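## Task

Take the cap off the marker whose cap is green. The second marker's cap has to stay fully seated. Every marker and every cap must finish resting on the desk. At the end, open the hands and move the arms away. The robot must not tip over or be left leaning, or the task fails. Anything that stays in place only because the robot is holding it does not count.

## Robot and tools

ROBOT. A wheeled cart with a head camera on a pan/tilt neck and two arms, left_arm and right_arm. Each arm has shoulder_pan, shoulder_lift, elbow_flex, wrist_flex, wrist_roll and a gripper. The cart is 0.53 m wide and spans x = -0.35 to 0.07 m. The pan axes stand at x = -0.060, y = +0.155 (left) and -0.155 m (right). Each shoulder sits 0.03 m out from its pan axis and 0.89 m high. Link lengths: upper arm 0.116, forearm 0.135, hand 0.162 m. The fixed jaw tip reaches about 0.44 m from its pan axis at most, and never below about 0.55 m above the floor.

FRAMES. Base frame: origin on the floor between the drive wheels, x forward, y left, z up. The reported left_hand and right_hand are the fixed jaw tips in this frame; a held object sits beside that tip on the swinging-jaw side. Hand axes: z out along the fingers, y from swinging jaw toward fixed jaw. The odometry frame is the base frame as it was when the scene began. base_odometry counts wheel rotation only, so slip shows up as travel; heading is positive to the left, in -3.142 to 3.142.

execute_actions. Argument "actions" is a list holding one action or nothing (empty returns state and pictures only). Optional "cameras": a list from head_camera, left_wrist_camera, right_wrist_camera, all; omitted, null or ["all"] gives every camera, [] gives none; the "pictures" line lists the images in order. An action may contain "base", "joints" or both, which start together. "base" holds exactly one command: {"translate_m": d}, a straight drive of d metres relative to the current spot, forward positive, -1.4 to 1.4; or {"rotate_rad": d}, a turn in place of d radians, counter-clockwise positive, -3.2 to 3.2. No sideways motion. "joints" is a single map keyed by joint name covering both arms and the head; each value is an absolute target in radians, not an offset. Ranges (tolerance for done): head_pan_rad -3.2 to 3.2 (±0.02, 0 ahead, + left); head_tilt_rad -0.76 to 1.45 (±0.02, 0 level, + down). Per arm: shoulder_pan -1.919 to 1.919 (±0.02); shoulder_lift -1.745 to 1.745 (±0.1); elbow_flex -1.69 to 1.58 (±0.07); wrist_flex -1.658 to 1.658 (±0.03); wrist_roll -2.743 to 2.841 (±0.02); gripper 0 to 1.919 (±0.03). An action runs at most 15 s. An unknown key or an out-of-range number gets the call rejected with no motion. Joints you leave out may keep driving toward earlier targets without this showing in the status. A base distance is measured from where the last state report placed the base.

Joint meaning. Pan: at 0 left_arm points left and right_arm right; positive is clockwise from above; straight ahead is +1.571 (left) and -1.571 (right). Bend: with lift, elbow and wrist at 0 the upper arm leans 0.24 rad outward from vertical and forearm and fingers are level; positive bends down; the sum of the three is the finger angle below level, 1.571 meaning straight down, which needs the forearm no more than 0.08 rad above level. Roll: -1.522 closes the jaws across the arm plane with the fixed jaw on the left looking outward; 1.619 puts it on the right; 0.049 closes in the plane, fixed jaw below (level fingers) or toward the pan axis (fingers down). Gripper opening between tips: 0 gives 0.003 m, 0.3 gives 0.026, 0.6 gives 0.049, 1 gives 0.076, 1.919 gives 0.106. The hand body bulges about 0.08 m above level fingers when the fixed jaw is left, below them when right, so over furniture keep it left. Grip force grows as the target goes below the contact angle, maximal about 0.2 rad below; lower adds nothing and may trip the jaw. A holding jaw reads off_target; done means empty or a weak squeeze.

Stowed arm: shoulder_pan -1.75 (left) or 1.75 (right), shoulder_lift 0.05, elbow_flex 1.35, wrist_flex -1.55, wrist_roll -1.52. Stow in two steps away from loose items: wrist_flex and wrist_roll first, then the other three. When leaving stow, do not move the wrist first. Turning in place needs 0.44 m free radius; turning or reversing close to a desk can snag the cart's rear and tip it.

RESULTS. base_status and joint_status report how the last action ended: done (reached; for the base, wheels turned the full amount even if slipping), off_target (stopped short, maybe still pushing: a load, an obstacle or a tripped motor), time_out (holds where it stopped). contact_stop never appears. "joint command not followed" with a cause line means a self-collision check refused that arm's targets (gripper still runs); joints listed not_followed may be retried on later actions until new valid targets are given. The check ignores jaws, head, cart, held items and furniture. on_its_own lists motion you did not command. To stop a blocked joint pushing, command its current reading. Joints carrying weight sag toward gravity; compensate on the next move by adding the last sag against gravity. Reported hand positions may be off by a few centimetres.

Motor trip: a joint stuck over about 0.30 rad from target for about 2 s drops to 20 % torque, without any message; the world keeps running between calls, so treat such a joint as tripped. Reset: once the reading settles, command 0.2 rad from it on the side away from the failed target (or 0.04 past the range end, or the end itself for a jaw). Loads: about 0.4 kg per hand at full reach, 0.7 kg within 0.28 m of the pan axis, about 1 kg with both hands close in. Long holding heats shoulder_lift; MOTOR HOT warns from 55 °C, and at 70 °C an OVER-TEMPERATURE FAULT stops the arm, listing limit_stop_at_motor_heat; resend those targets afterward.

wait: {"seconds"} 0 to 10, no new command, returns state and images. zoom_image: {"camera", "region": [x0, y0, x1, y1]} in pixels of that camera's latest full image, at most 504 by 504. finished_scene: {"scene"} with the current scene number; it is final and reports success; the next task arrives in its result. Images are 644x476; head fy about 603, left wrist about 323, right wrist about 441.

AVOID: arms or hands striking or pressing on each other, hard pulls or pushes (pulling on things in front tips the robot most easily), dropping markers or caps off the desk, knocking the other marker's cap loose, and ending with anything still gripped.

Each tool is called by a JSON object that holds its "op" and its "data".

## Session

{"op": "execute_actions", "data": {"actions": []}}

Scene clock: 0.00 s.
base_odometry: x=+0.000 y=+0.000 heading=+0.000 (m, m, rad; odometry frame)
base_status: not commanded
joint_positions: head_pan_rad=-0.030 head_tilt_rad=-0.032 left_arm_shoulder_pan_rad=-1.781 left_arm_shoulder_lift_rad=+0.056 left_arm_elbow_flex_rad=+1.292 left_arm_wrist_flex_rad=-1.484 left_arm_wrist_roll_rad=-1.522 left_arm_gripper_rad=+1.920 right_arm_shoulder_pan_rad=+1.739 right_arm_shoulder_lift_rad=+0.043 right_arm_elbow_flex_rad=+1.369 right_arm_wrist_flex_rad=-1.591 right_arm_wrist_roll_rad=-1.496 right_arm_gripper_rad=+1.920
joint_status: not commanded
left_hand: x=-0.3114 y=+0.0936 z=+0.8961 quat_wxyz=(-0.079, -0.654, -0.069, +0.750) (m; base frame)
right_hand: x=-0.3055 y=-0.1211 z=+0.9008 quat_wxyz=(-0.074, +0.640, -0.046, -0.764) (m; base frame)
pictures: head_camera, left_wrist_camera, right_wrist_camera
Images, in order (width x height): head_camera 644x476, left_wrist_camera 644x476, right_wrist_camera 644x476.

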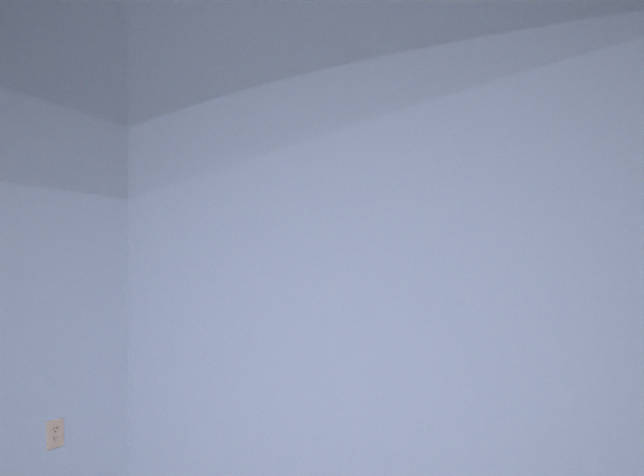

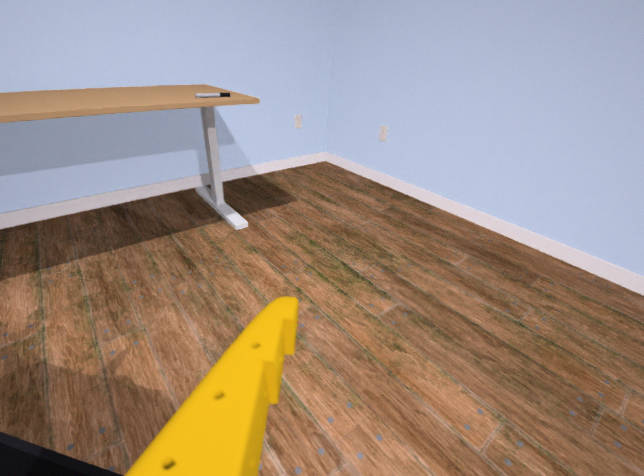

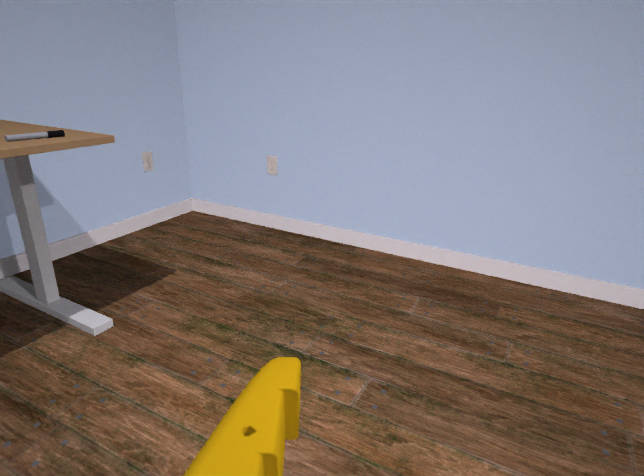

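{"op": "execute_actions", "data": {"actions": [{"joints":{"head_pan_rad":-2.4,"head_tilt_rad":0.35}}], "cameras": ["head_camera"]}}

Scene clock: 2.60 s.
base_odometry: x=+0.000 y=+0.000 heading=+0.000 (m, m, rad; odometry frame)
base_status: not commanded
joint_positions: head_pan_rad=-2.390 head_tilt_rad=+0.343 left_arm_shoulder_pan_rad=-1.781 left_arm_shoulder_lift_rad=+0.056 left_arm_elbow_flex_rad=+1.292 left_arm_wrist_flex_rad=-1.484 left_arm_wrist_roll_rad=-1.522 left_arm_gripper_rad=+1.920 right_arm_shoulder_pan_rad=+1.739 right_arm_shoulder_lift_rad=+0.043 right_arm_elbow_flex_rad=+1.369 right_arm_wrist_flex_rad=-1.591 right_arm_wrist_roll_rad=-1.496 right_arm_gripper_rad=+1.920
joint_status: all done
left_hand: x=-0.3114 y=+0.0936 z=+0.8961 quat_wxyz=(-0.079, -0.654, -0.069, +0.750) (m; base frame)
right_hand: x=-0.3055 y=-0.1211 z=+0.9008 quat_wxyz=(-0.074, +0.640, -0.046, -0.764) (m; base frame)
pictures: head_camera
Images, in order (width x height): head_camera 644x476.

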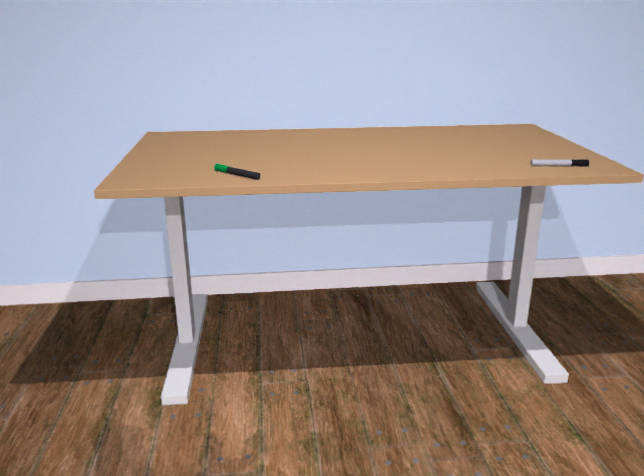

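{"op": "execute_actions", "data": {"actions": [{"base":{"rotate_rad":-2.27},"joints":{"head_pan_rad":0,"head_tilt_rad":0.4}}], "cameras": ["head_camera"]}}

{"op": "execute_actions", "data": {"actions": [{"base":{"translate_m":0.8},"joints":{"head_tilt_rad":0.6}}], "cameras": ["head_camera"]}}

Scene clock: 7.83 s.
base_odometry: x=-0.001 y=+0.000 heading=-2.269 (m, m, rad; odometry frame)
base_status: done
joint_positions: head_pan_rad=-0.010 head_tilt_rad=+0.393 left_arm_shoulder_pan_rad=-1.781 left_arm_shoulder_lift_rad=+0.056 left_arm_elbow_flex_rad=+1.292 left_arm_wrist_flex_rad=-1.484 left_arm_wrist_roll_rad=-1.522 left_arm_gripper_rad=+1.920 right_arm_shoulder_pan_rad=+1.739 right_arm_shoulder_lift_rad=+0.043 right_arm_elbow_flex_rad=+1.369 right_arm_wrist_flex_rad=-1.591 right_arm_wrist_roll_rad=-1.496 right_arm_gripper_rad=+1.920
joint_status: all done
left_hand: x=-0.3114 y=+0.0936 z=+0.8961 quat_wxyz=(-0.079, -0.654, -0.069, +0.750) (m; base frame)
right_hand: x=-0.3055 y=-0.1211 z=+0.9008 quat_wxyz=(-0.074, +0.640, -0.046, -0.764) (m; base frame)
pictures: head_camera
Images, in order (width x height): head_camera 644x476.

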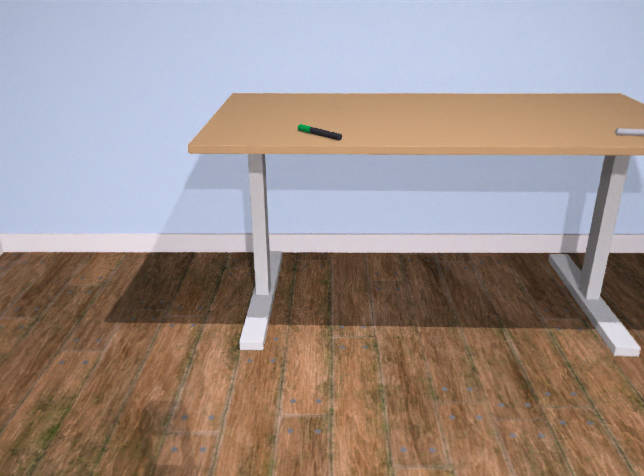

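Scene clock: 12.67 s.
base_odometry: x=-0.516 y=-0.612 heading=-2.271 (m, m, rad; odometry frame)
base_status: done
joint_positions: head_pan_rad=-0.010 head_tilt_rad=+0.594 left_arm_shoulder_pan_rad=-1.781 left_arm_shoulder_lift_rad=+0.056 left_arm_elbow_flex_rad=+1.292 left_arm_wrist_flex_rad=-1.484 left_arm_wrist_roll_rad=-1.522 left_arm_gripper_rad=+1.920 right_arm_shoulder_pan_rad=+1.739 right_arm_shoulder_lift_rad=+0.043 right_arm_elbow_flex_rad=+1.369 right_arm_wrist_flex_rad=-1.591 right_arm_wrist_roll_rad=-1.496 right_arm_gripper_rad=+1.920
joint_status: all done
left_hand: x=-0.3114 y=+0.0936 z=+0.8961 quat_wxyz=(-0.079, -0.654, -0.069, +0.750) (m; base frame)
right_hand: x=-0.3055 y=-0.1211 z=+0.9008 quat_wxyz=(-0.074, +0.640, -0.046, -0.764) (m; base frame)
pictures: head_camera
Images, in order (width x height): head_camera 644x476.

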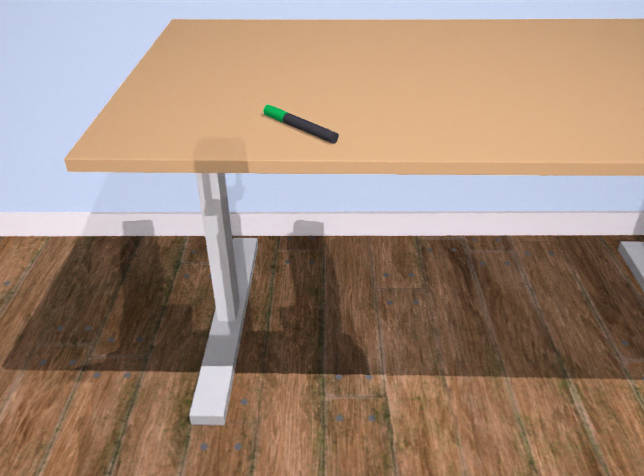

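{"op": "execute_actions", "data": {"actions": [{"base":{"rotate_rad":0.1},"joints":{"left_arm_shoulder_pan_rad":1.3,"left_arm_shoulder_lift_rad":0.2,"left_arm_elbow_flex_rad":-0.2,"right_arm_shoulder_pan_rad":-1.6,"right_arm_shoulder_lift_rad":0.2,"right_arm_elbow_flex_rad":-0.2}}], "cameras": []}}

{"op": "execute_actions", "data": {"actions": [{"base":{"translate_m":0.5},"joints":{"head_tilt_rad":0.9,"left_arm_wrist_flex_rad":1.5,"left_arm_wrist_roll_rad":0.4,"right_arm_wrist_flex_rad":1.5,"right_arm_wrist_roll_rad":1.87,"left_arm_gripper_rad":0.7,"right_arm_gripper_rad":0.7}}]}}

Scene clock: 19.83 s.
base_odometry: x=-0.517 y=-0.612 heading=-2.169 (m, m, rad; odometry frame)
base_status: done
joint_positions: head_pan_rad=-0.010 head_tilt_rad=+0.594 left_arm_shoulder_pan_rad=+1.290 left_arm_shoulder_lift_rad=+0.214 left_arm_elbow_flex_rad=-0.169 left_arm_wrist_flex_rad=-1.484 left_arm_wrist_roll_rad=-1.522 left_arm_gripper_rad=+1.920 right_arm_shoulder_pan_rad=-1.594 right_arm_shoulder_lift_rad=+0.212 right_arm_elbow_flex_rad=-0.163 right_arm_wrist_flex_rad=-1.591 right_arm_wrist_roll_rad=-1.496 right_arm_gripper_rad=+1.920
joint_status: all done
left_hand: x=+0.1666 y=+0.2283 z=+1.1563 quat_wxyz=(+0.988, -0.009, +0.065, +0.140) (m; base frame)
right_hand: x=+0.1613 y=-0.1421 z=+1.1572 quat_wxyz=(+1.000, +0.000, +0.015, -0.001) (m; base frame)
pictures: none
No camera images: the call's "cameras" was empty. Leave "cameras" out to get every camera's image.

Scene clock: 23.20 s.
base_odometry: x=-0.798 y=-1.026 heading=-2.168 (m, m, rad; odometry frame)
base_status: done
joint_positions: head_pan_rad=-0.010 head_tilt_rad=+0.895 left_arm_shoulder_pan_rad=+1.290 left_arm_shoulder_lift_rad=+0.220 left_arm_elbow_flex_rad=-0.172 left_arm_wrist_flex_rad=+1.489 left_arm_wrist_roll_rad=+0.392 left_arm_gripper_rad=+0.711 right_arm_shoulder_pan_rad=-1.594 right_arm_shoulder_lift_rad=+0.218 right_arm_elbow_flex_rad=-0.163 right_arm_wrist_flex_rad=+1.490 right_arm_wrist_roll_rad=+1.860 right_arm_gripper_rad=+0.708
joint_status: all done
left_hand: x=+0.1478 y=+0.2117 z=+0.8357 quat_wxyz=(+0.012, -0.890, +0.456, -0.012) (m; base frame)
right_hand: x=+0.1635 y=-0.1575 z=+0.8352 quat_wxyz=(-0.001, -0.991, -0.132, -0.013) (m; base frame)
pictures: head_camera, left_wrist_camera, right_wrist_camera
Images, in order (width x height): head_camera 644x476, left_wrist_camera 644x476, right_wrist_camera 644x476.

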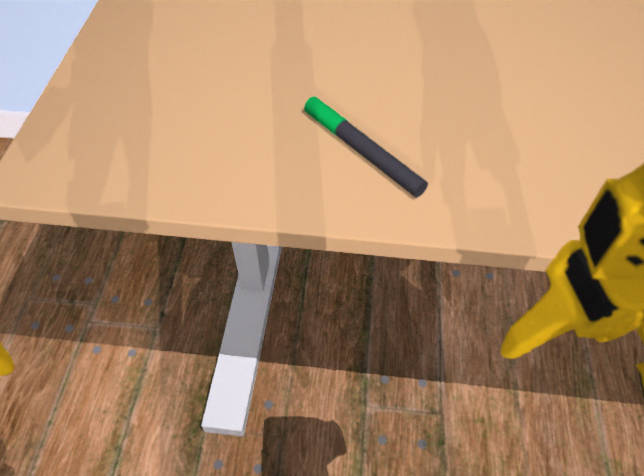

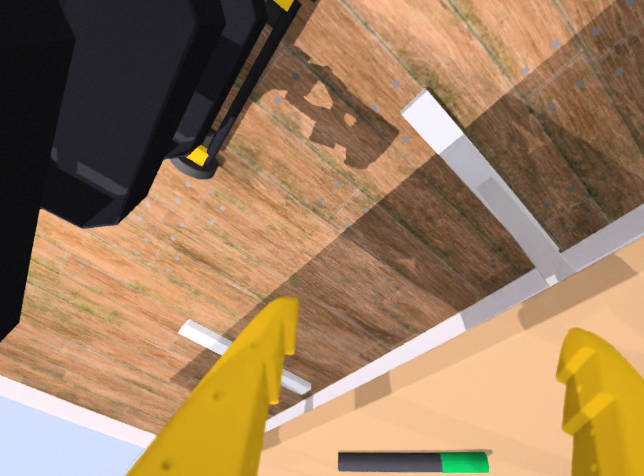

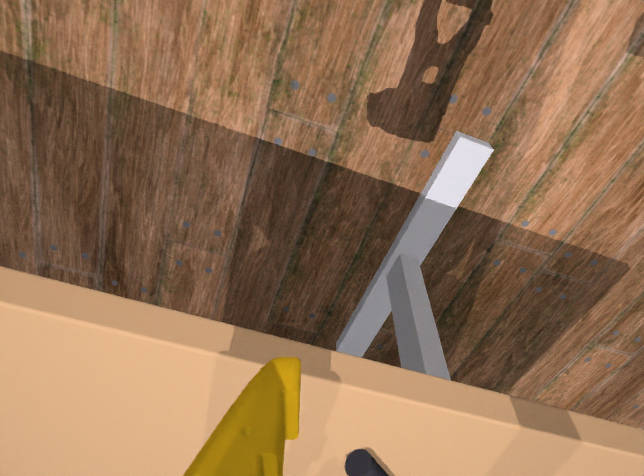

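{"op": "execute_actions", "data": {"actions": [{"base":{"translate_m":0.16},"joints":{"head_tilt_rad":1.1,"right_arm_wrist_roll_rad":-1.17,"right_arm_shoulder_pan_rad":-1.88,"right_arm_shoulder_lift_rad":0.5,"right_arm_elbow_flex_rad":-0.55}}]}}

Scene clock: 29.17 s.
base_odometry: x=-0.888 y=-1.158 heading=-2.169 (m, m, rad; odometry frame)
base_status: done
joint_positions: head_pan_rad=-0.010 head_tilt_rad=+1.095 left_arm_shoulder_pan_rad=+1.290 left_arm_shoulder_lift_rad=+0.220 left_arm_elbow_flex_rad=-0.172 left_arm_wrist_flex_rad=+1.490 left_arm_wrist_roll_rad=+0.392 left_arm_gripper_rad=+0.711 right_arm_shoulder_pan_rad=-1.873 right_arm_shoulder_lift_rad=+0.517 right_arm_elbow_flex_rad=-0.513 right_arm_wrist_flex_rad=+1.491 right_arm_wrist_roll_rad=-1.160 right_arm_gripper_rad=+0.708
joint_status: all done
left_hand: x=+0.1476 y=+0.2116 z=+0.8357 quat_wxyz=(+0.011, -0.890, +0.456, -0.012) (m; base frame)
right_hand: x=+0.1807 y=-0.0724 z=+0.8223 quat_wxyz=(+0.038, -0.326, +0.945, -0.001) (m; base frame)
pictures: head_camera, left_wrist_camera, right_wrist_camera
Images, in order (width x height): head_camera 644x476, left_wrist_camera 644x476, right_wrist_camera 644x476.

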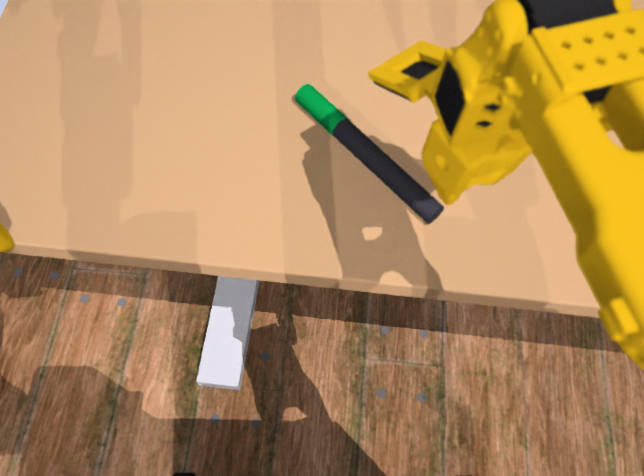

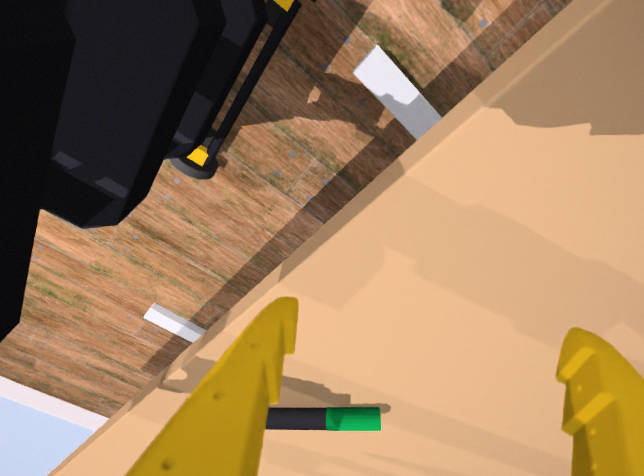

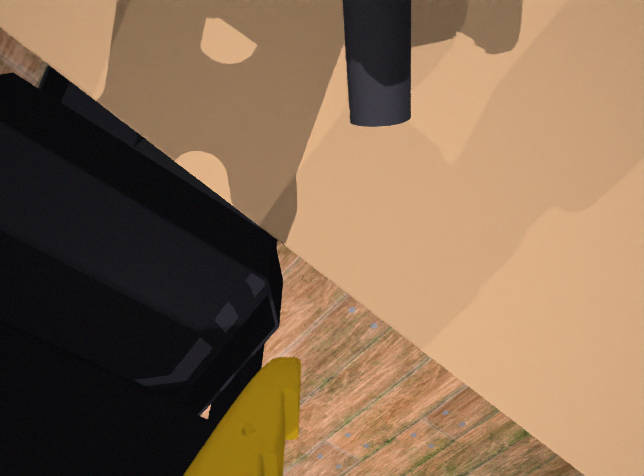

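{"op": "execute_actions", "data": {"actions": [{"base":{"translate_m":0.035},"joints":{"right_arm_shoulder_pan_rad":-1.919,"right_arm_shoulder_lift_rad":0.75,"right_arm_elbow_flex_rad":-0.72,"right_arm_wrist_roll_rad":-1.29,"left_arm_wrist_roll_rad":0.05}}], "cameras": []}}

{"op": "execute_actions", "data": {"actions": [{"base":{"rotate_rad":0.08}}], "cameras": ["head_camera","right_wrist_camera"]}}

Scene clock: 31.53 s.
base_odometry: x=-0.908 y=-1.188 heading=-2.169 (m, m, rad; odometry frame)
base_status: done
joint_positions: head_pan_rad=-0.010 head_tilt_rad=+1.095 left_arm_shoulder_pan_rad=+1.292 left_arm_shoulder_lift_rad=+0.220 left_arm_elbow_flex_rad=-0.172 left_arm_wrist_flex_rad=+1.490 left_arm_wrist_roll_rad=+0.058 left_arm_gripper_rad=+0.711 right_arm_shoulder_pan_rad=-1.913 right_arm_shoulder_lift_rad=+0.772 right_arm_elbow_flex_rad=-0.681 right_arm_wrist_flex_rad=+1.491 right_arm_wrist_roll_rad=-1.280 right_arm_gripper_rad=+0.708
joint_status: all done
left_hand: x=+0.1464 y=+0.2136 z=+0.8357 quat_wxyz=(+0.013, -0.801, +0.598, -0.010) (m; base frame)
right_hand: x=+0.1824 y=-0.0607 z=+0.7876 quat_wxyz=(-0.005, -0.288, +0.958, +0.000) (m; base frame)
pictures: none
No camera images: the call's "cameras" was empty. Leave "cameras" out to get every camera's image.

Scene clock: 32.37 s.
base_odometry: x=-0.908 y=-1.188 heading=-2.087 (m, m, rad; odometry frame)
base_status: done
joint_positions: head_pan_rad=-0.010 head_tilt_rad=+1.095 left_arm_shoulder_pan_rad=+1.292 left_arm_shoulder_lift_rad=+0.220 left_arm_elbow_flex_rad=-0.172 left_arm_wrist_flex_rad=+1.490 left_arm_wrist_roll_rad=+0.058 left_arm_gripper_rad=+0.711 right_arm_shoulder_pan_rad=-1.913 right_arm_shoulder_lift_rad=+0.772 right_arm_elbow_flex_rad=-0.681 right_arm_wrist_flex_rad=+1.491 right_arm_wrist_roll_rad=-1.280 right_arm_gripper_rad=+0.708
joint_status: not commanded
left_hand: x=+0.1464 y=+0.2136 z=+0.8357 quat_wxyz=(+0.013, -0.801, +0.598, -0.010) (m; base frame)
right_hand: x=+0.1824 y=-0.0607 z=+0.7876 quat_wxyz=(-0.005, -0.288, +0.958, +0.000) (m; base frame)
pictures: head_camera, right_wrist_camera
Images, in order (width x height): head_camera 644x476, right_wrist_camera 644x476.

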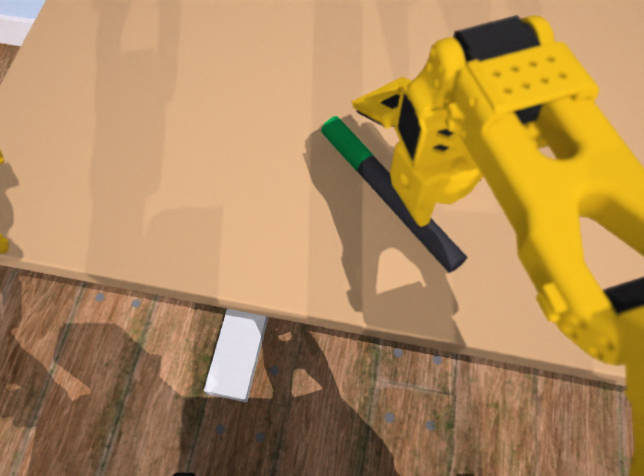

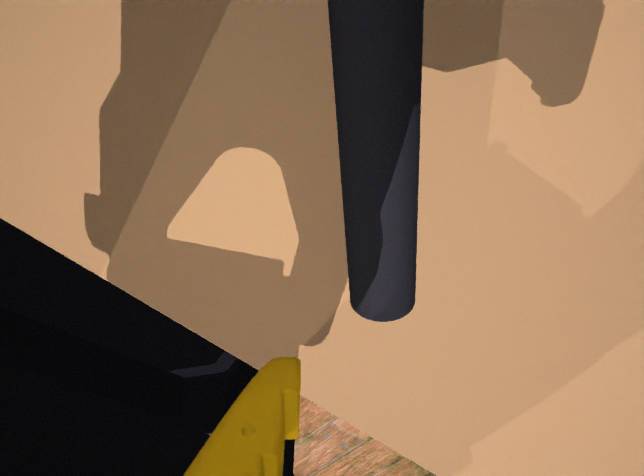

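{"op": "execute_actions", "data": {"actions": [{"joints":{"right_arm_shoulder_lift_rad":0.82,"right_arm_elbow_flex_rad":-0.57,"right_arm_wrist_flex_rad":1.28}}], "cameras": ["head_camera","right_wrist_camera"]}}

Scene clock: 33.97 s.
base_odometry: x=-0.908 y=-1.188 heading=-2.087 (m, m, rad; odometry frame)
base_status: not commanded
joint_positions: head_pan_rad=-0.010 head_tilt_rad=+1.095 left_arm_shoulder_pan_rad=+1.292 left_arm_shoulder_lift_rad=+0.220 left_arm_elbow_flex_rad=-0.172 left_arm_wrist_flex_rad=+1.490 left_arm_wrist_roll_rad=+0.058 left_arm_gripper_rad=+0.711 right_arm_shoulder_pan_rad=-1.913 right_arm_shoulder_lift_rad=+0.842 right_arm_elbow_flex_rad=-0.569 right_arm_wrist_flex_rad=+1.292 right_arm_wrist_roll_rad=-1.280 right_arm_gripper_rad=+0.708
joint_status: all done
left_hand: x=+0.1464 y=+0.2136 z=+0.8357 quat_wxyz=(+0.013, -0.801, +0.598, -0.010) (m; base frame)
right_hand: x=+0.1854 y=-0.0596 z=+0.7561 quat_wxyz=(+0.003, -0.288, +0.958, +0.000) (m; base frame)
pictures: head_camera, right_wrist_camera
Images, in order (width x height): head_camera 644x476, right_wrist_camera 644x476.

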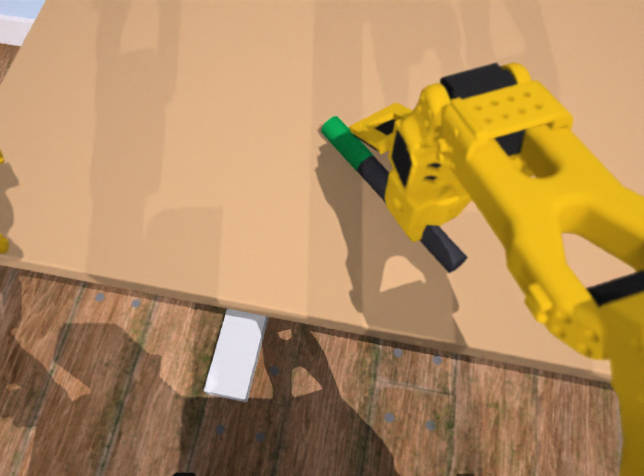

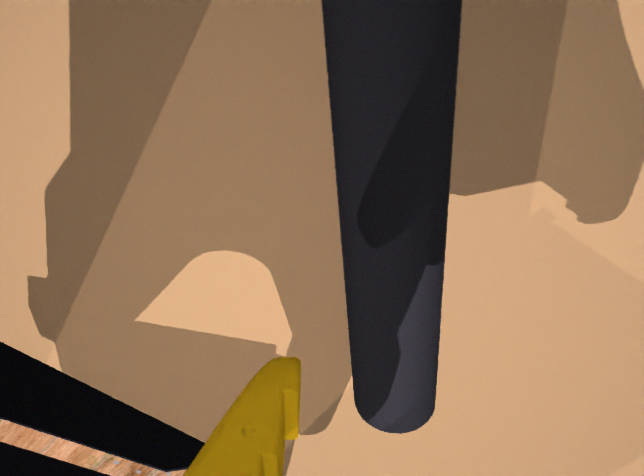

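{"op": "execute_actions", "data": {"actions": [{"joints":{"right_arm_shoulder_lift_rad":0.92,"right_arm_elbow_flex_rad":-0.55,"right_arm_wrist_flex_rad":1.165}}], "cameras": ["head_camera","right_wrist_camera"]}}

Scene clock: 35.30 s.
base_odometry: x=-0.908 y=-1.188 heading=-2.087 (m, m, rad; odometry frame)
base_status: not commanded
joint_positions: head_pan_rad=-0.010 head_tilt_rad=+1.095 left_arm_shoulder_pan_rad=+1.292 left_arm_shoulder_lift_rad=+0.220 left_arm_elbow_flex_rad=-0.172 left_arm_wrist_flex_rad=+1.490 left_arm_wrist_roll_rad=+0.058 left_arm_gripper_rad=+0.711 right_arm_shoulder_pan_rad=-1.913 right_arm_shoulder_lift_rad=+0.941 right_arm_elbow_flex_rad=-0.548 right_arm_wrist_flex_rad=+1.177 right_arm_wrist_roll_rad=-1.280 right_arm_gripper_rad=+0.708
joint_status: all done
left_hand: x=+0.1464 y=+0.2136 z=+0.8357 quat_wxyz=(+0.013, -0.801, +0.598, -0.010) (m; base frame)
right_hand: x=+0.1848 y=-0.0598 z=+0.7304 quat_wxyz=(+0.001, -0.288, +0.958, +0.000) (m; base frame)
pictures: head_camera, right_wrist_camera
Images, in order (width x height): head_camera 644x476, right_wrist_camera 644x476.

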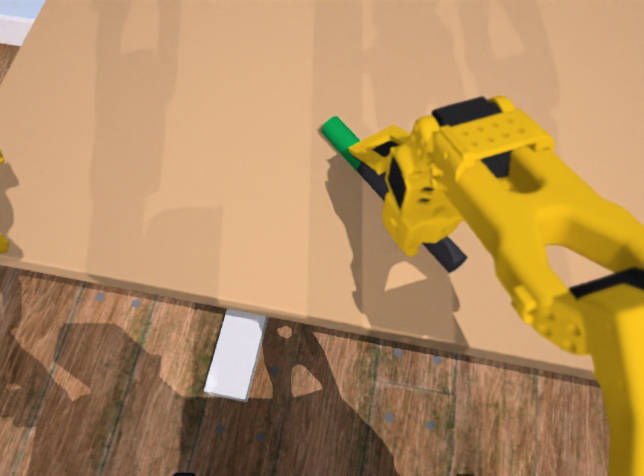

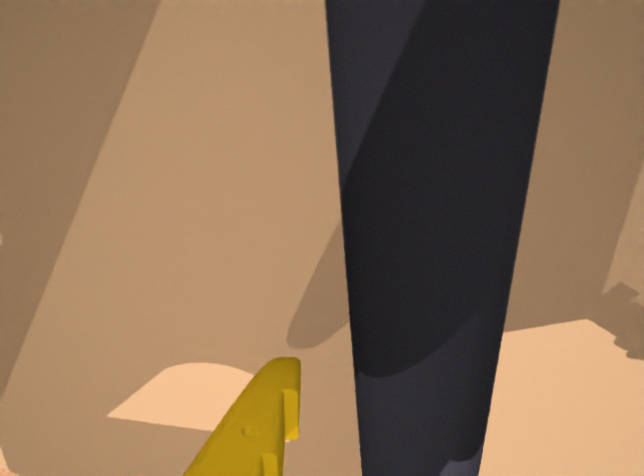

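{"op": "execute_actions", "data": {"actions": [{"joints":{"right_arm_shoulder_lift_rad":0.935,"right_arm_shoulder_pan_rad":-1.89,"right_arm_gripper_rad":0.05}}], "cameras": ["head_camera","right_wrist_camera"]}}

Scene clock: 36.77 s.
base_odometry: x=-0.908 y=-1.188 heading=-2.087 (m, m, rad; odometry frame)
base_status: not commanded
joint_positions: head_pan_rad=-0.010 head_tilt_rad=+1.095 left_arm_shoulder_pan_rad=+1.292 left_arm_shoulder_lift_rad=+0.220 left_arm_elbow_flex_rad=-0.172 left_arm_wrist_flex_rad=+1.490 left_arm_wrist_roll_rad=+0.058 left_arm_gripper_rad=+0.711 right_arm_shoulder_pan_rad=-1.892 right_arm_shoulder_lift_rad=+0.947 right_arm_elbow_flex_rad=-0.548 right_arm_wrist_flex_rad=+1.175 right_arm_wrist_roll_rad=-1.280 right_arm_gripper_rad=+0.206
joint_status: right_arm_gripper_rad off_target (ended at +0.206, target +0.050); the others done
left_hand: x=+0.1464 y=+0.2136 z=+0.8357 quat_wxyz=(+0.013, -0.801, +0.598, -0.010) (m; base frame)
right_hand: x=+0.1861 y=-0.0653 z=+0.7289 quat_wxyz=(-0.002, -0.278, +0.961, +0.000) (m; base frame)
pictures: head_camera, right_wrist_camera
Images, in order (width x height): head_camera 644x476, right_wrist_camera 644x476.

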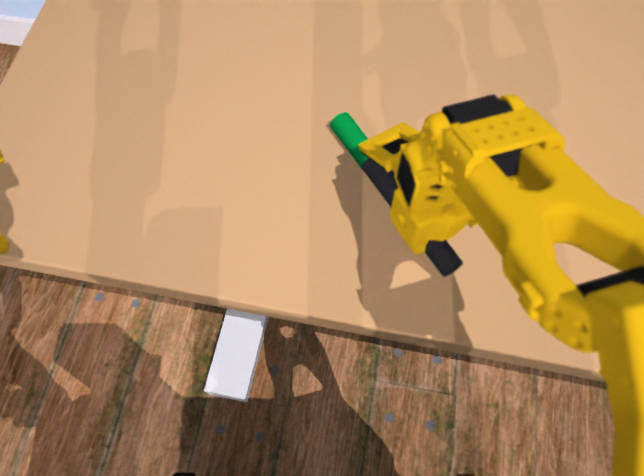

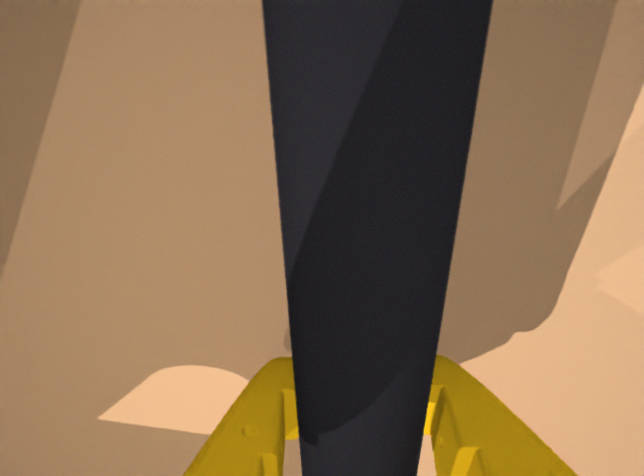

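{"op": "execute_actions", "data": {"actions": [{"joints":{"right_arm_shoulder_lift_rad":0.55,"right_arm_wrist_roll_rad":0.05,"right_arm_gripper_rad":0.01,"left_arm_wrist_flex_rad":-1.335,"head_tilt_rad":0.85}}], "cameras": []}}

{"op": "execute_actions", "data": {"actions": [{"joints":{"right_arm_elbow_flex_rad":-0.3,"right_arm_wrist_flex_rad":0.5,"right_arm_shoulder_pan_rad":-1.919,"left_arm_shoulder_lift_rad":0.9,"left_arm_elbow_flex_rad":0.415,"left_arm_shoulder_pan_rad":1.6}}]}}

Scene clock: 40.93 s.
base_odometry: x=-0.908 y=-1.188 heading=-2.087 (m, m, rad; odometry frame)
base_status: not commanded
joint_positions: head_pan_rad=-0.010 head_tilt_rad=+0.865 left_arm_shoulder_pan_rad=+1.292 left_arm_shoulder_lift_rad=+0.220 left_arm_elbow_flex_rad=-0.172 left_arm_wrist_flex_rad=-1.322 left_arm_wrist_roll_rad=+0.058 left_arm_gripper_rad=+0.711 right_arm_shoulder_pan_rad=-1.892 right_arm_shoulder_lift_rad=+0.608 right_arm_elbow_flex_rad=-0.548 right_arm_wrist_flex_rad=+1.175 right_arm_wrist_roll_rad=+0.041 right_arm_gripper_rad=+0.205
joint_status: right_arm_gripper_rad off_target (ended at +0.205, target +0.010); the others done
left_hand: x=+0.2015 y=+0.2294 z=+1.1476 quat_wxyz=(+0.787, -0.119, +0.089, -0.599) (m; base frame)
right_hand: x=+0.2230 y=-0.0613 z=+0.8134 quat_wxyz=(+0.136, -0.797, +0.580, -0.097) (m; base frame)
pictures: none
No camera images: the call's "cameras" was empty. Leave "cameras" out to get every camera's image.

Scene clock: 42.17 s.
base_odometry: x=-0.908 y=-1.188 heading=-2.087 (m, m, rad; odometry frame)
base_status: not commanded
joint_positions: head_pan_rad=-0.010 head_tilt_rad=+0.865 left_arm_shoulder_pan_rad=+1.591 left_arm_shoulder_lift_rad=+0.918 left_arm_elbow_flex_rad=+0.417 left_arm_wrist_flex_rad=-1.323 left_arm_wrist_roll_rad=+0.058 left_arm_gripper_rad=+0.711 right_arm_shoulder_pan_rad=-1.912 right_arm_shoulder_lift_rad=+0.606 right_arm_elbow_flex_rad=-0.295 right_arm_wrist_flex_rad=+0.518 right_arm_wrist_roll_rad=+0.041 right_arm_gripper_rad=+0.205
joint_status: all done
left_hand: x=+0.2737 y=+0.1477 z=+0.8003 quat_wxyz=(+0.490, -0.500, +0.506, -0.504) (m; base frame)
right_hand: x=+0.2700 y=-0.0382 z=+0.8104 quat_wxyz=(+0.297, -0.759, +0.541, -0.208) (m; base frame)
pictures: head_camera, left_wrist_camera, right_wrist_camera
Images, in order (width x height): head_camera 644x476, left_wrist_camera 644x476, right_wrist_camera 644x476.

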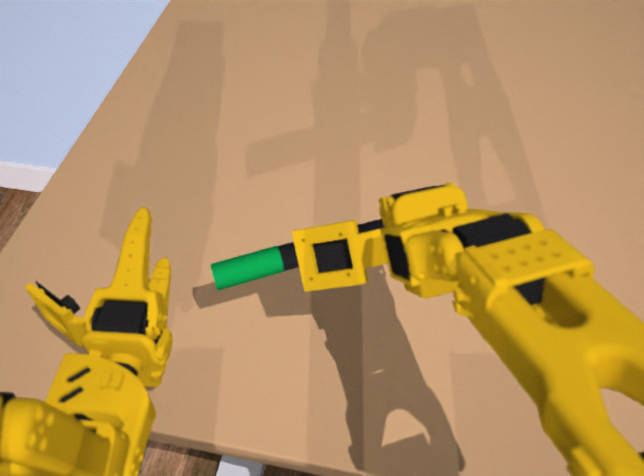

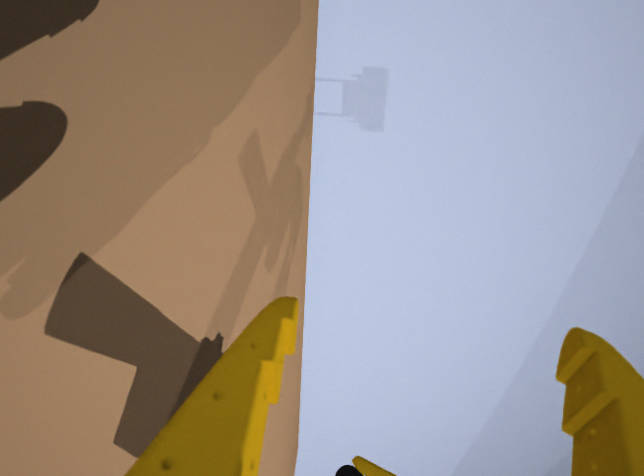

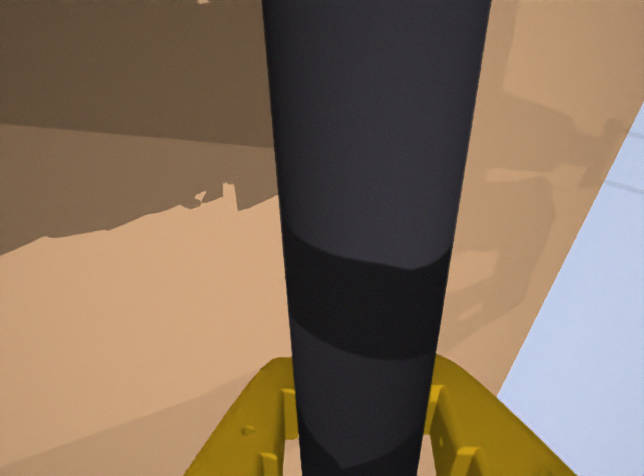

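{"op": "execute_actions", "data": {"actions": [{"joints":{"left_arm_elbow_flex_rad":0.51,"left_arm_wrist_flex_rad":-1.445,"left_arm_shoulder_pan_rad":1.7}}], "cameras": ["head_camera","left_wrist_camera"]}}

Scene clock: 43.53 s.
base_odometry: x=-0.908 y=-1.188 heading=-2.087 (m, m, rad; odometry frame)
base_status: not commanded
joint_positions: head_pan_rad=-0.010 head_tilt_rad=+0.865 left_arm_shoulder_pan_rad=+1.689 left_arm_shoulder_lift_rad=+0.918 left_arm_elbow_flex_rad=+0.511 left_arm_wrist_flex_rad=-1.424 left_arm_wrist_roll_rad=+0.058 left_arm_gripper_rad=+0.711 right_arm_shoulder_pan_rad=-1.912 right_arm_shoulder_lift_rad=+0.606 right_arm_elbow_flex_rad=-0.295 right_arm_wrist_flex_rad=+0.518 right_arm_wrist_roll_rad=+0.041 right_arm_gripper_rad=+0.205
joint_status: all done
left_hand: x=+0.2592 y=+0.1165 z=+0.7987 quat_wxyz=(+0.466, -0.473, +0.528, -0.530) (m; base frame)
right_hand: x=+0.2700 y=-0.0382 z=+0.8104 quat_wxyz=(+0.297, -0.759, +0.541, -0.208) (m; base frame)
pictures: head_camera, left_wrist_camera
Images, in order (width x height): head_camera 644x476, left_wrist_camera 644x476.

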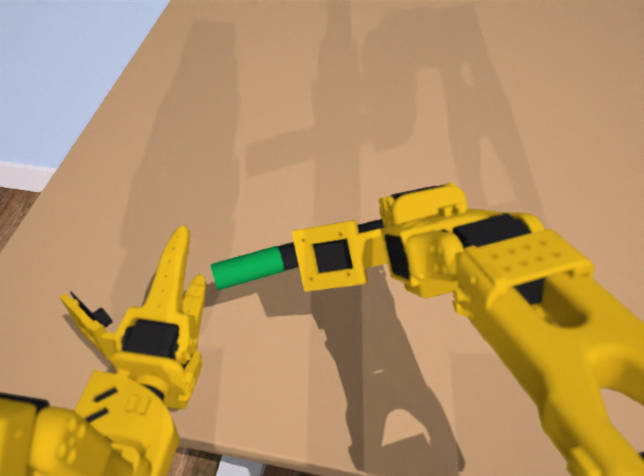

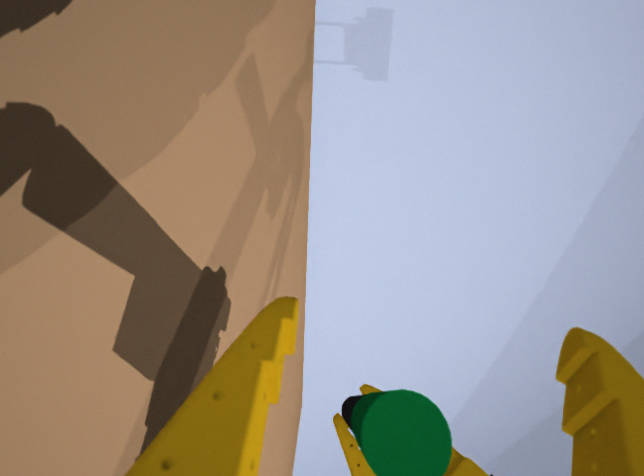

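{"op": "execute_actions", "data": {"actions": [{"joints":{"left_arm_shoulder_lift_rad":0.8,"left_arm_wrist_flex_rad":-1.36,"left_arm_shoulder_pan_rad":1.81,"left_arm_gripper_rad":0.55}}], "cameras": ["head_camera","left_wrist_camera"]}}

Scene clock: 44.93 s.
base_odometry: x=-0.908 y=-1.188 heading=-2.087 (m, m, rad; odometry frame)
base_status: not commanded
joint_positions: head_pan_rad=-0.010 head_tilt_rad=+0.865 left_arm_shoulder_pan_rad=+1.801 left_arm_shoulder_lift_rad=+0.849 left_arm_elbow_flex_rad=+0.511 left_arm_wrist_flex_rad=-1.364 left_arm_wrist_roll_rad=+0.058 left_arm_gripper_rad=+0.561 right_arm_shoulder_pan_rad=-1.912 right_arm_shoulder_lift_rad=+0.606 right_arm_elbow_flex_rad=-0.295 right_arm_wrist_flex_rad=+0.518 right_arm_wrist_roll_rad=+0.041 right_arm_gripper_rad=+0.205
joint_status: all done
left_hand: x=+0.2585 y=+0.0798 z=+0.8094 quat_wxyz=(+0.438, -0.441, +0.551, -0.557) (m; base frame)
right_hand: x=+0.2700 y=-0.0382 z=+0.8104 quat_wxyz=(+0.297, -0.759, +0.541, -0.208) (m; base frame)
pictures: head_camera, left_wrist_camera
Images, in order (width x height): head_camera 644x476, left_wrist_camera 644x476.

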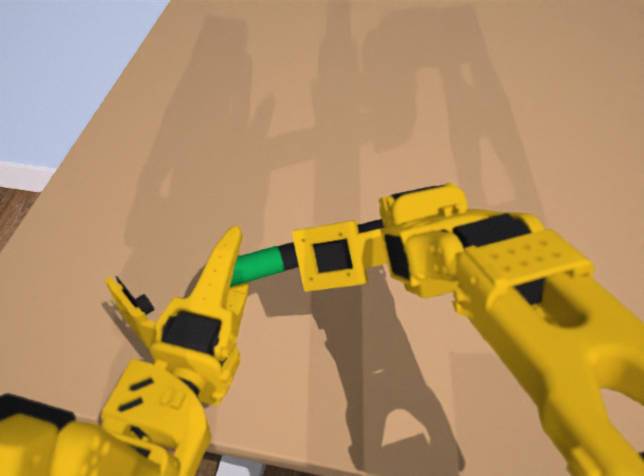

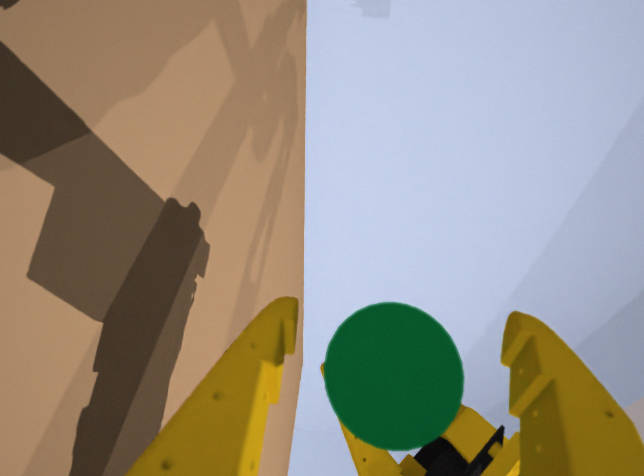

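A bit more pan and up by ~4 mm, then close.

{"op": "execute_actions", "data": {"actions": [{"joints":{"left_arm_shoulder_lift_rad":0.782,"left_arm_shoulder_pan_rad":1.835}}], "cameras": []}}

{"op": "execute_actions", "data": {"actions": [{"joints":{"left_arm_gripper_rad":0.04}}], "cameras": ["head_camera","left_wrist_camera"]}}

Scene clock: 46.00 s.
base_odometry: x=-0.908 y=-1.188 heading=-2.087 (m, m, rad; odometry frame)
base_status: not commanded
joint_positions: head_pan_rad=-0.010 head_tilt_rad=+0.865 left_arm_shoulder_pan_rad=+1.824 left_arm_shoulder_lift_rad=+0.834 left_arm_elbow_flex_rad=+0.511 left_arm_wrist_flex_rad=-1.364 left_arm_wrist_roll_rad=+0.058 left_arm_gripper_rad=+0.561 right_arm_shoulder_pan_rad=-1.912 right_arm_shoulder_lift_rad=+0.606 right_arm_elbow_flex_rad=-0.295 right_arm_wrist_flex_rad=+0.518 right_arm_wrist_roll_rad=+0.041 right_arm_gripper_rad=+0.205
joint_status: all done
left_hand: x=+0.2579 y=+0.0721 z=+0.8139 quat_wxyz=(+0.435, -0.431, +0.552, -0.567) (m; base frame)
right_hand: x=+0.2700 y=-0.0382 z=+0.8104 quat_wxyz=(+0.297, -0.759, +0.541, -0.208) (m; base frame)
pictures: none
No camera images: the call's "cameras" was empty. Leave "cameras" out to get every camera's image.

Scene clock: 46.80 s.
base_odometry: x=-0.908 y=-1.188 heading=-2.087 (m, m, rad; odometry frame)
base_status: not commanded
joint_positions: head_pan_rad=-0.010 head_tilt_rad=+0.865 left_arm_shoulder_pan_rad=+1.824 left_arm_shoulder_lift_rad=+0.831 left_arm_elbow_flex_rad=+0.511 left_arm_wrist_flex_rad=-1.364 left_arm_wrist_roll_rad=+0.058 left_arm_gripper_rad=+0.212 right_arm_shoulder_pan_rad=-1.913 right_arm_shoulder_lift_rad=+0.606 right_arm_elbow_flex_rad=-0.295 right_arm_wrist_flex_rad=+0.518 right_arm_wrist_roll_rad=+0.041 right_arm_gripper_rad=+0.205
joint_status: left_arm_gripper_rad off_target (ended at +0.212, target +0.040)
left_hand: x=+0.2582 y=+0.0721 z=+0.8149 quat_wxyz=(+0.435, -0.430, +0.551, -0.568) (m; base frame)
right_hand: x=+0.2699 y=-0.0377 z=+0.8104 quat_wxyz=(+0.297, -0.760, +0.540, -0.207) (m; base frame)
pictures: head_camera, left_wrist_camera
Images, in order (width x height): head_camera 644x476, left_wrist_camera 644x476.

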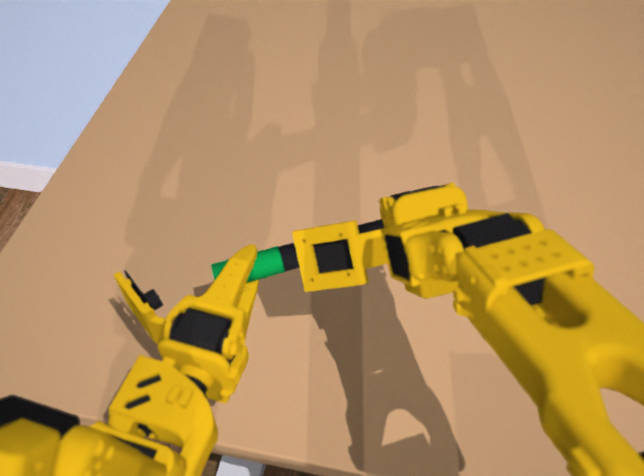

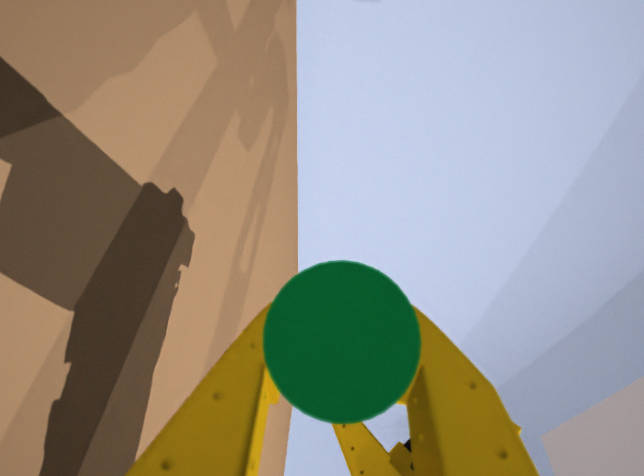

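{"op": "execute_actions", "data": {"actions": [{"joints":{"left_arm_gripper_rad":0.01,"left_arm_shoulder_pan_rad":1.74,"right_arm_shoulder_pan_rad":-1.78}}]}}

Scene clock: 48.00 s.
base_odometry: x=-0.908 y=-1.188 heading=-2.087 (m, m, rad; odometry frame)
base_status: not commanded
joint_positions: head_pan_rad=-0.010 head_tilt_rad=+0.865 left_arm_shoulder_pan_rad=+1.751 left_arm_shoulder_lift_rad=+0.825 left_arm_elbow_flex_rad=+0.511 left_arm_wrist_flex_rad=-1.364 left_arm_wrist_roll_rad=+0.058 left_arm_gripper_rad=+0.211 right_arm_shoulder_pan_rad=-1.783 right_arm_shoulder_lift_rad=+0.606 right_arm_elbow_flex_rad=-0.295 right_arm_wrist_flex_rad=+0.517 right_arm_wrist_roll_rad=+0.041 right_arm_gripper_rad=+0.205
joint_status: left_arm_gripper_rad off_target (ended at +0.211, target +0.010); the others done
left_hand: x=+0.2639 y=+0.0956 z=+0.8167 quat_wxyz=(+0.457, -0.449, +0.533, -0.553) (m; base frame)
right_hand: x=+0.2825 y=-0.0816 z=+0.8106 quat_wxyz=(+0.283, -0.723, +0.588, -0.227) (m; base frame)
pictures: head_camera, left_wrist_camera, right_wrist_camera
Images, in order (width x height): head_camera 644x476, left_wrist_camera 644x476, right_wrist_camera 644x476.

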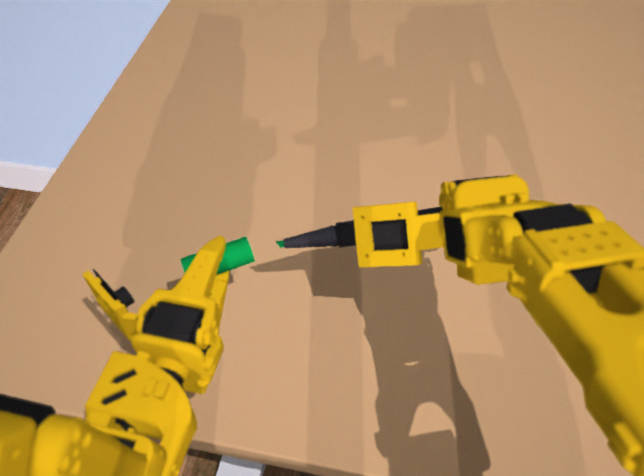

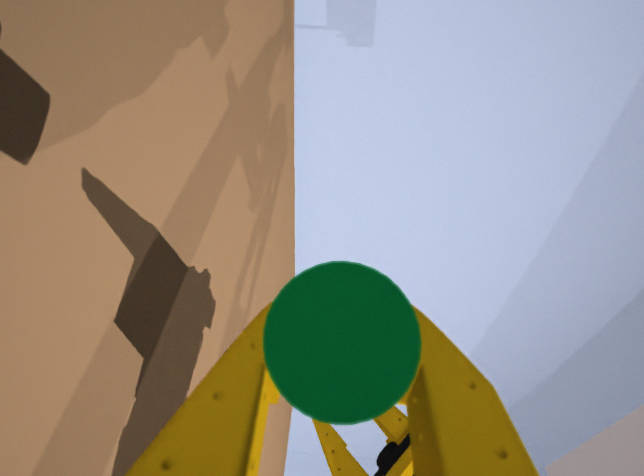

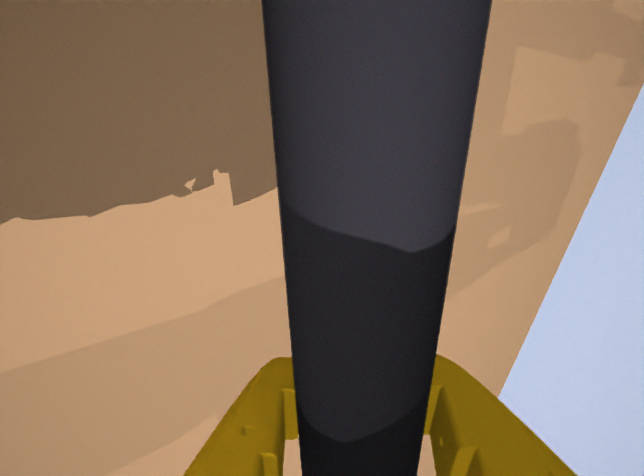

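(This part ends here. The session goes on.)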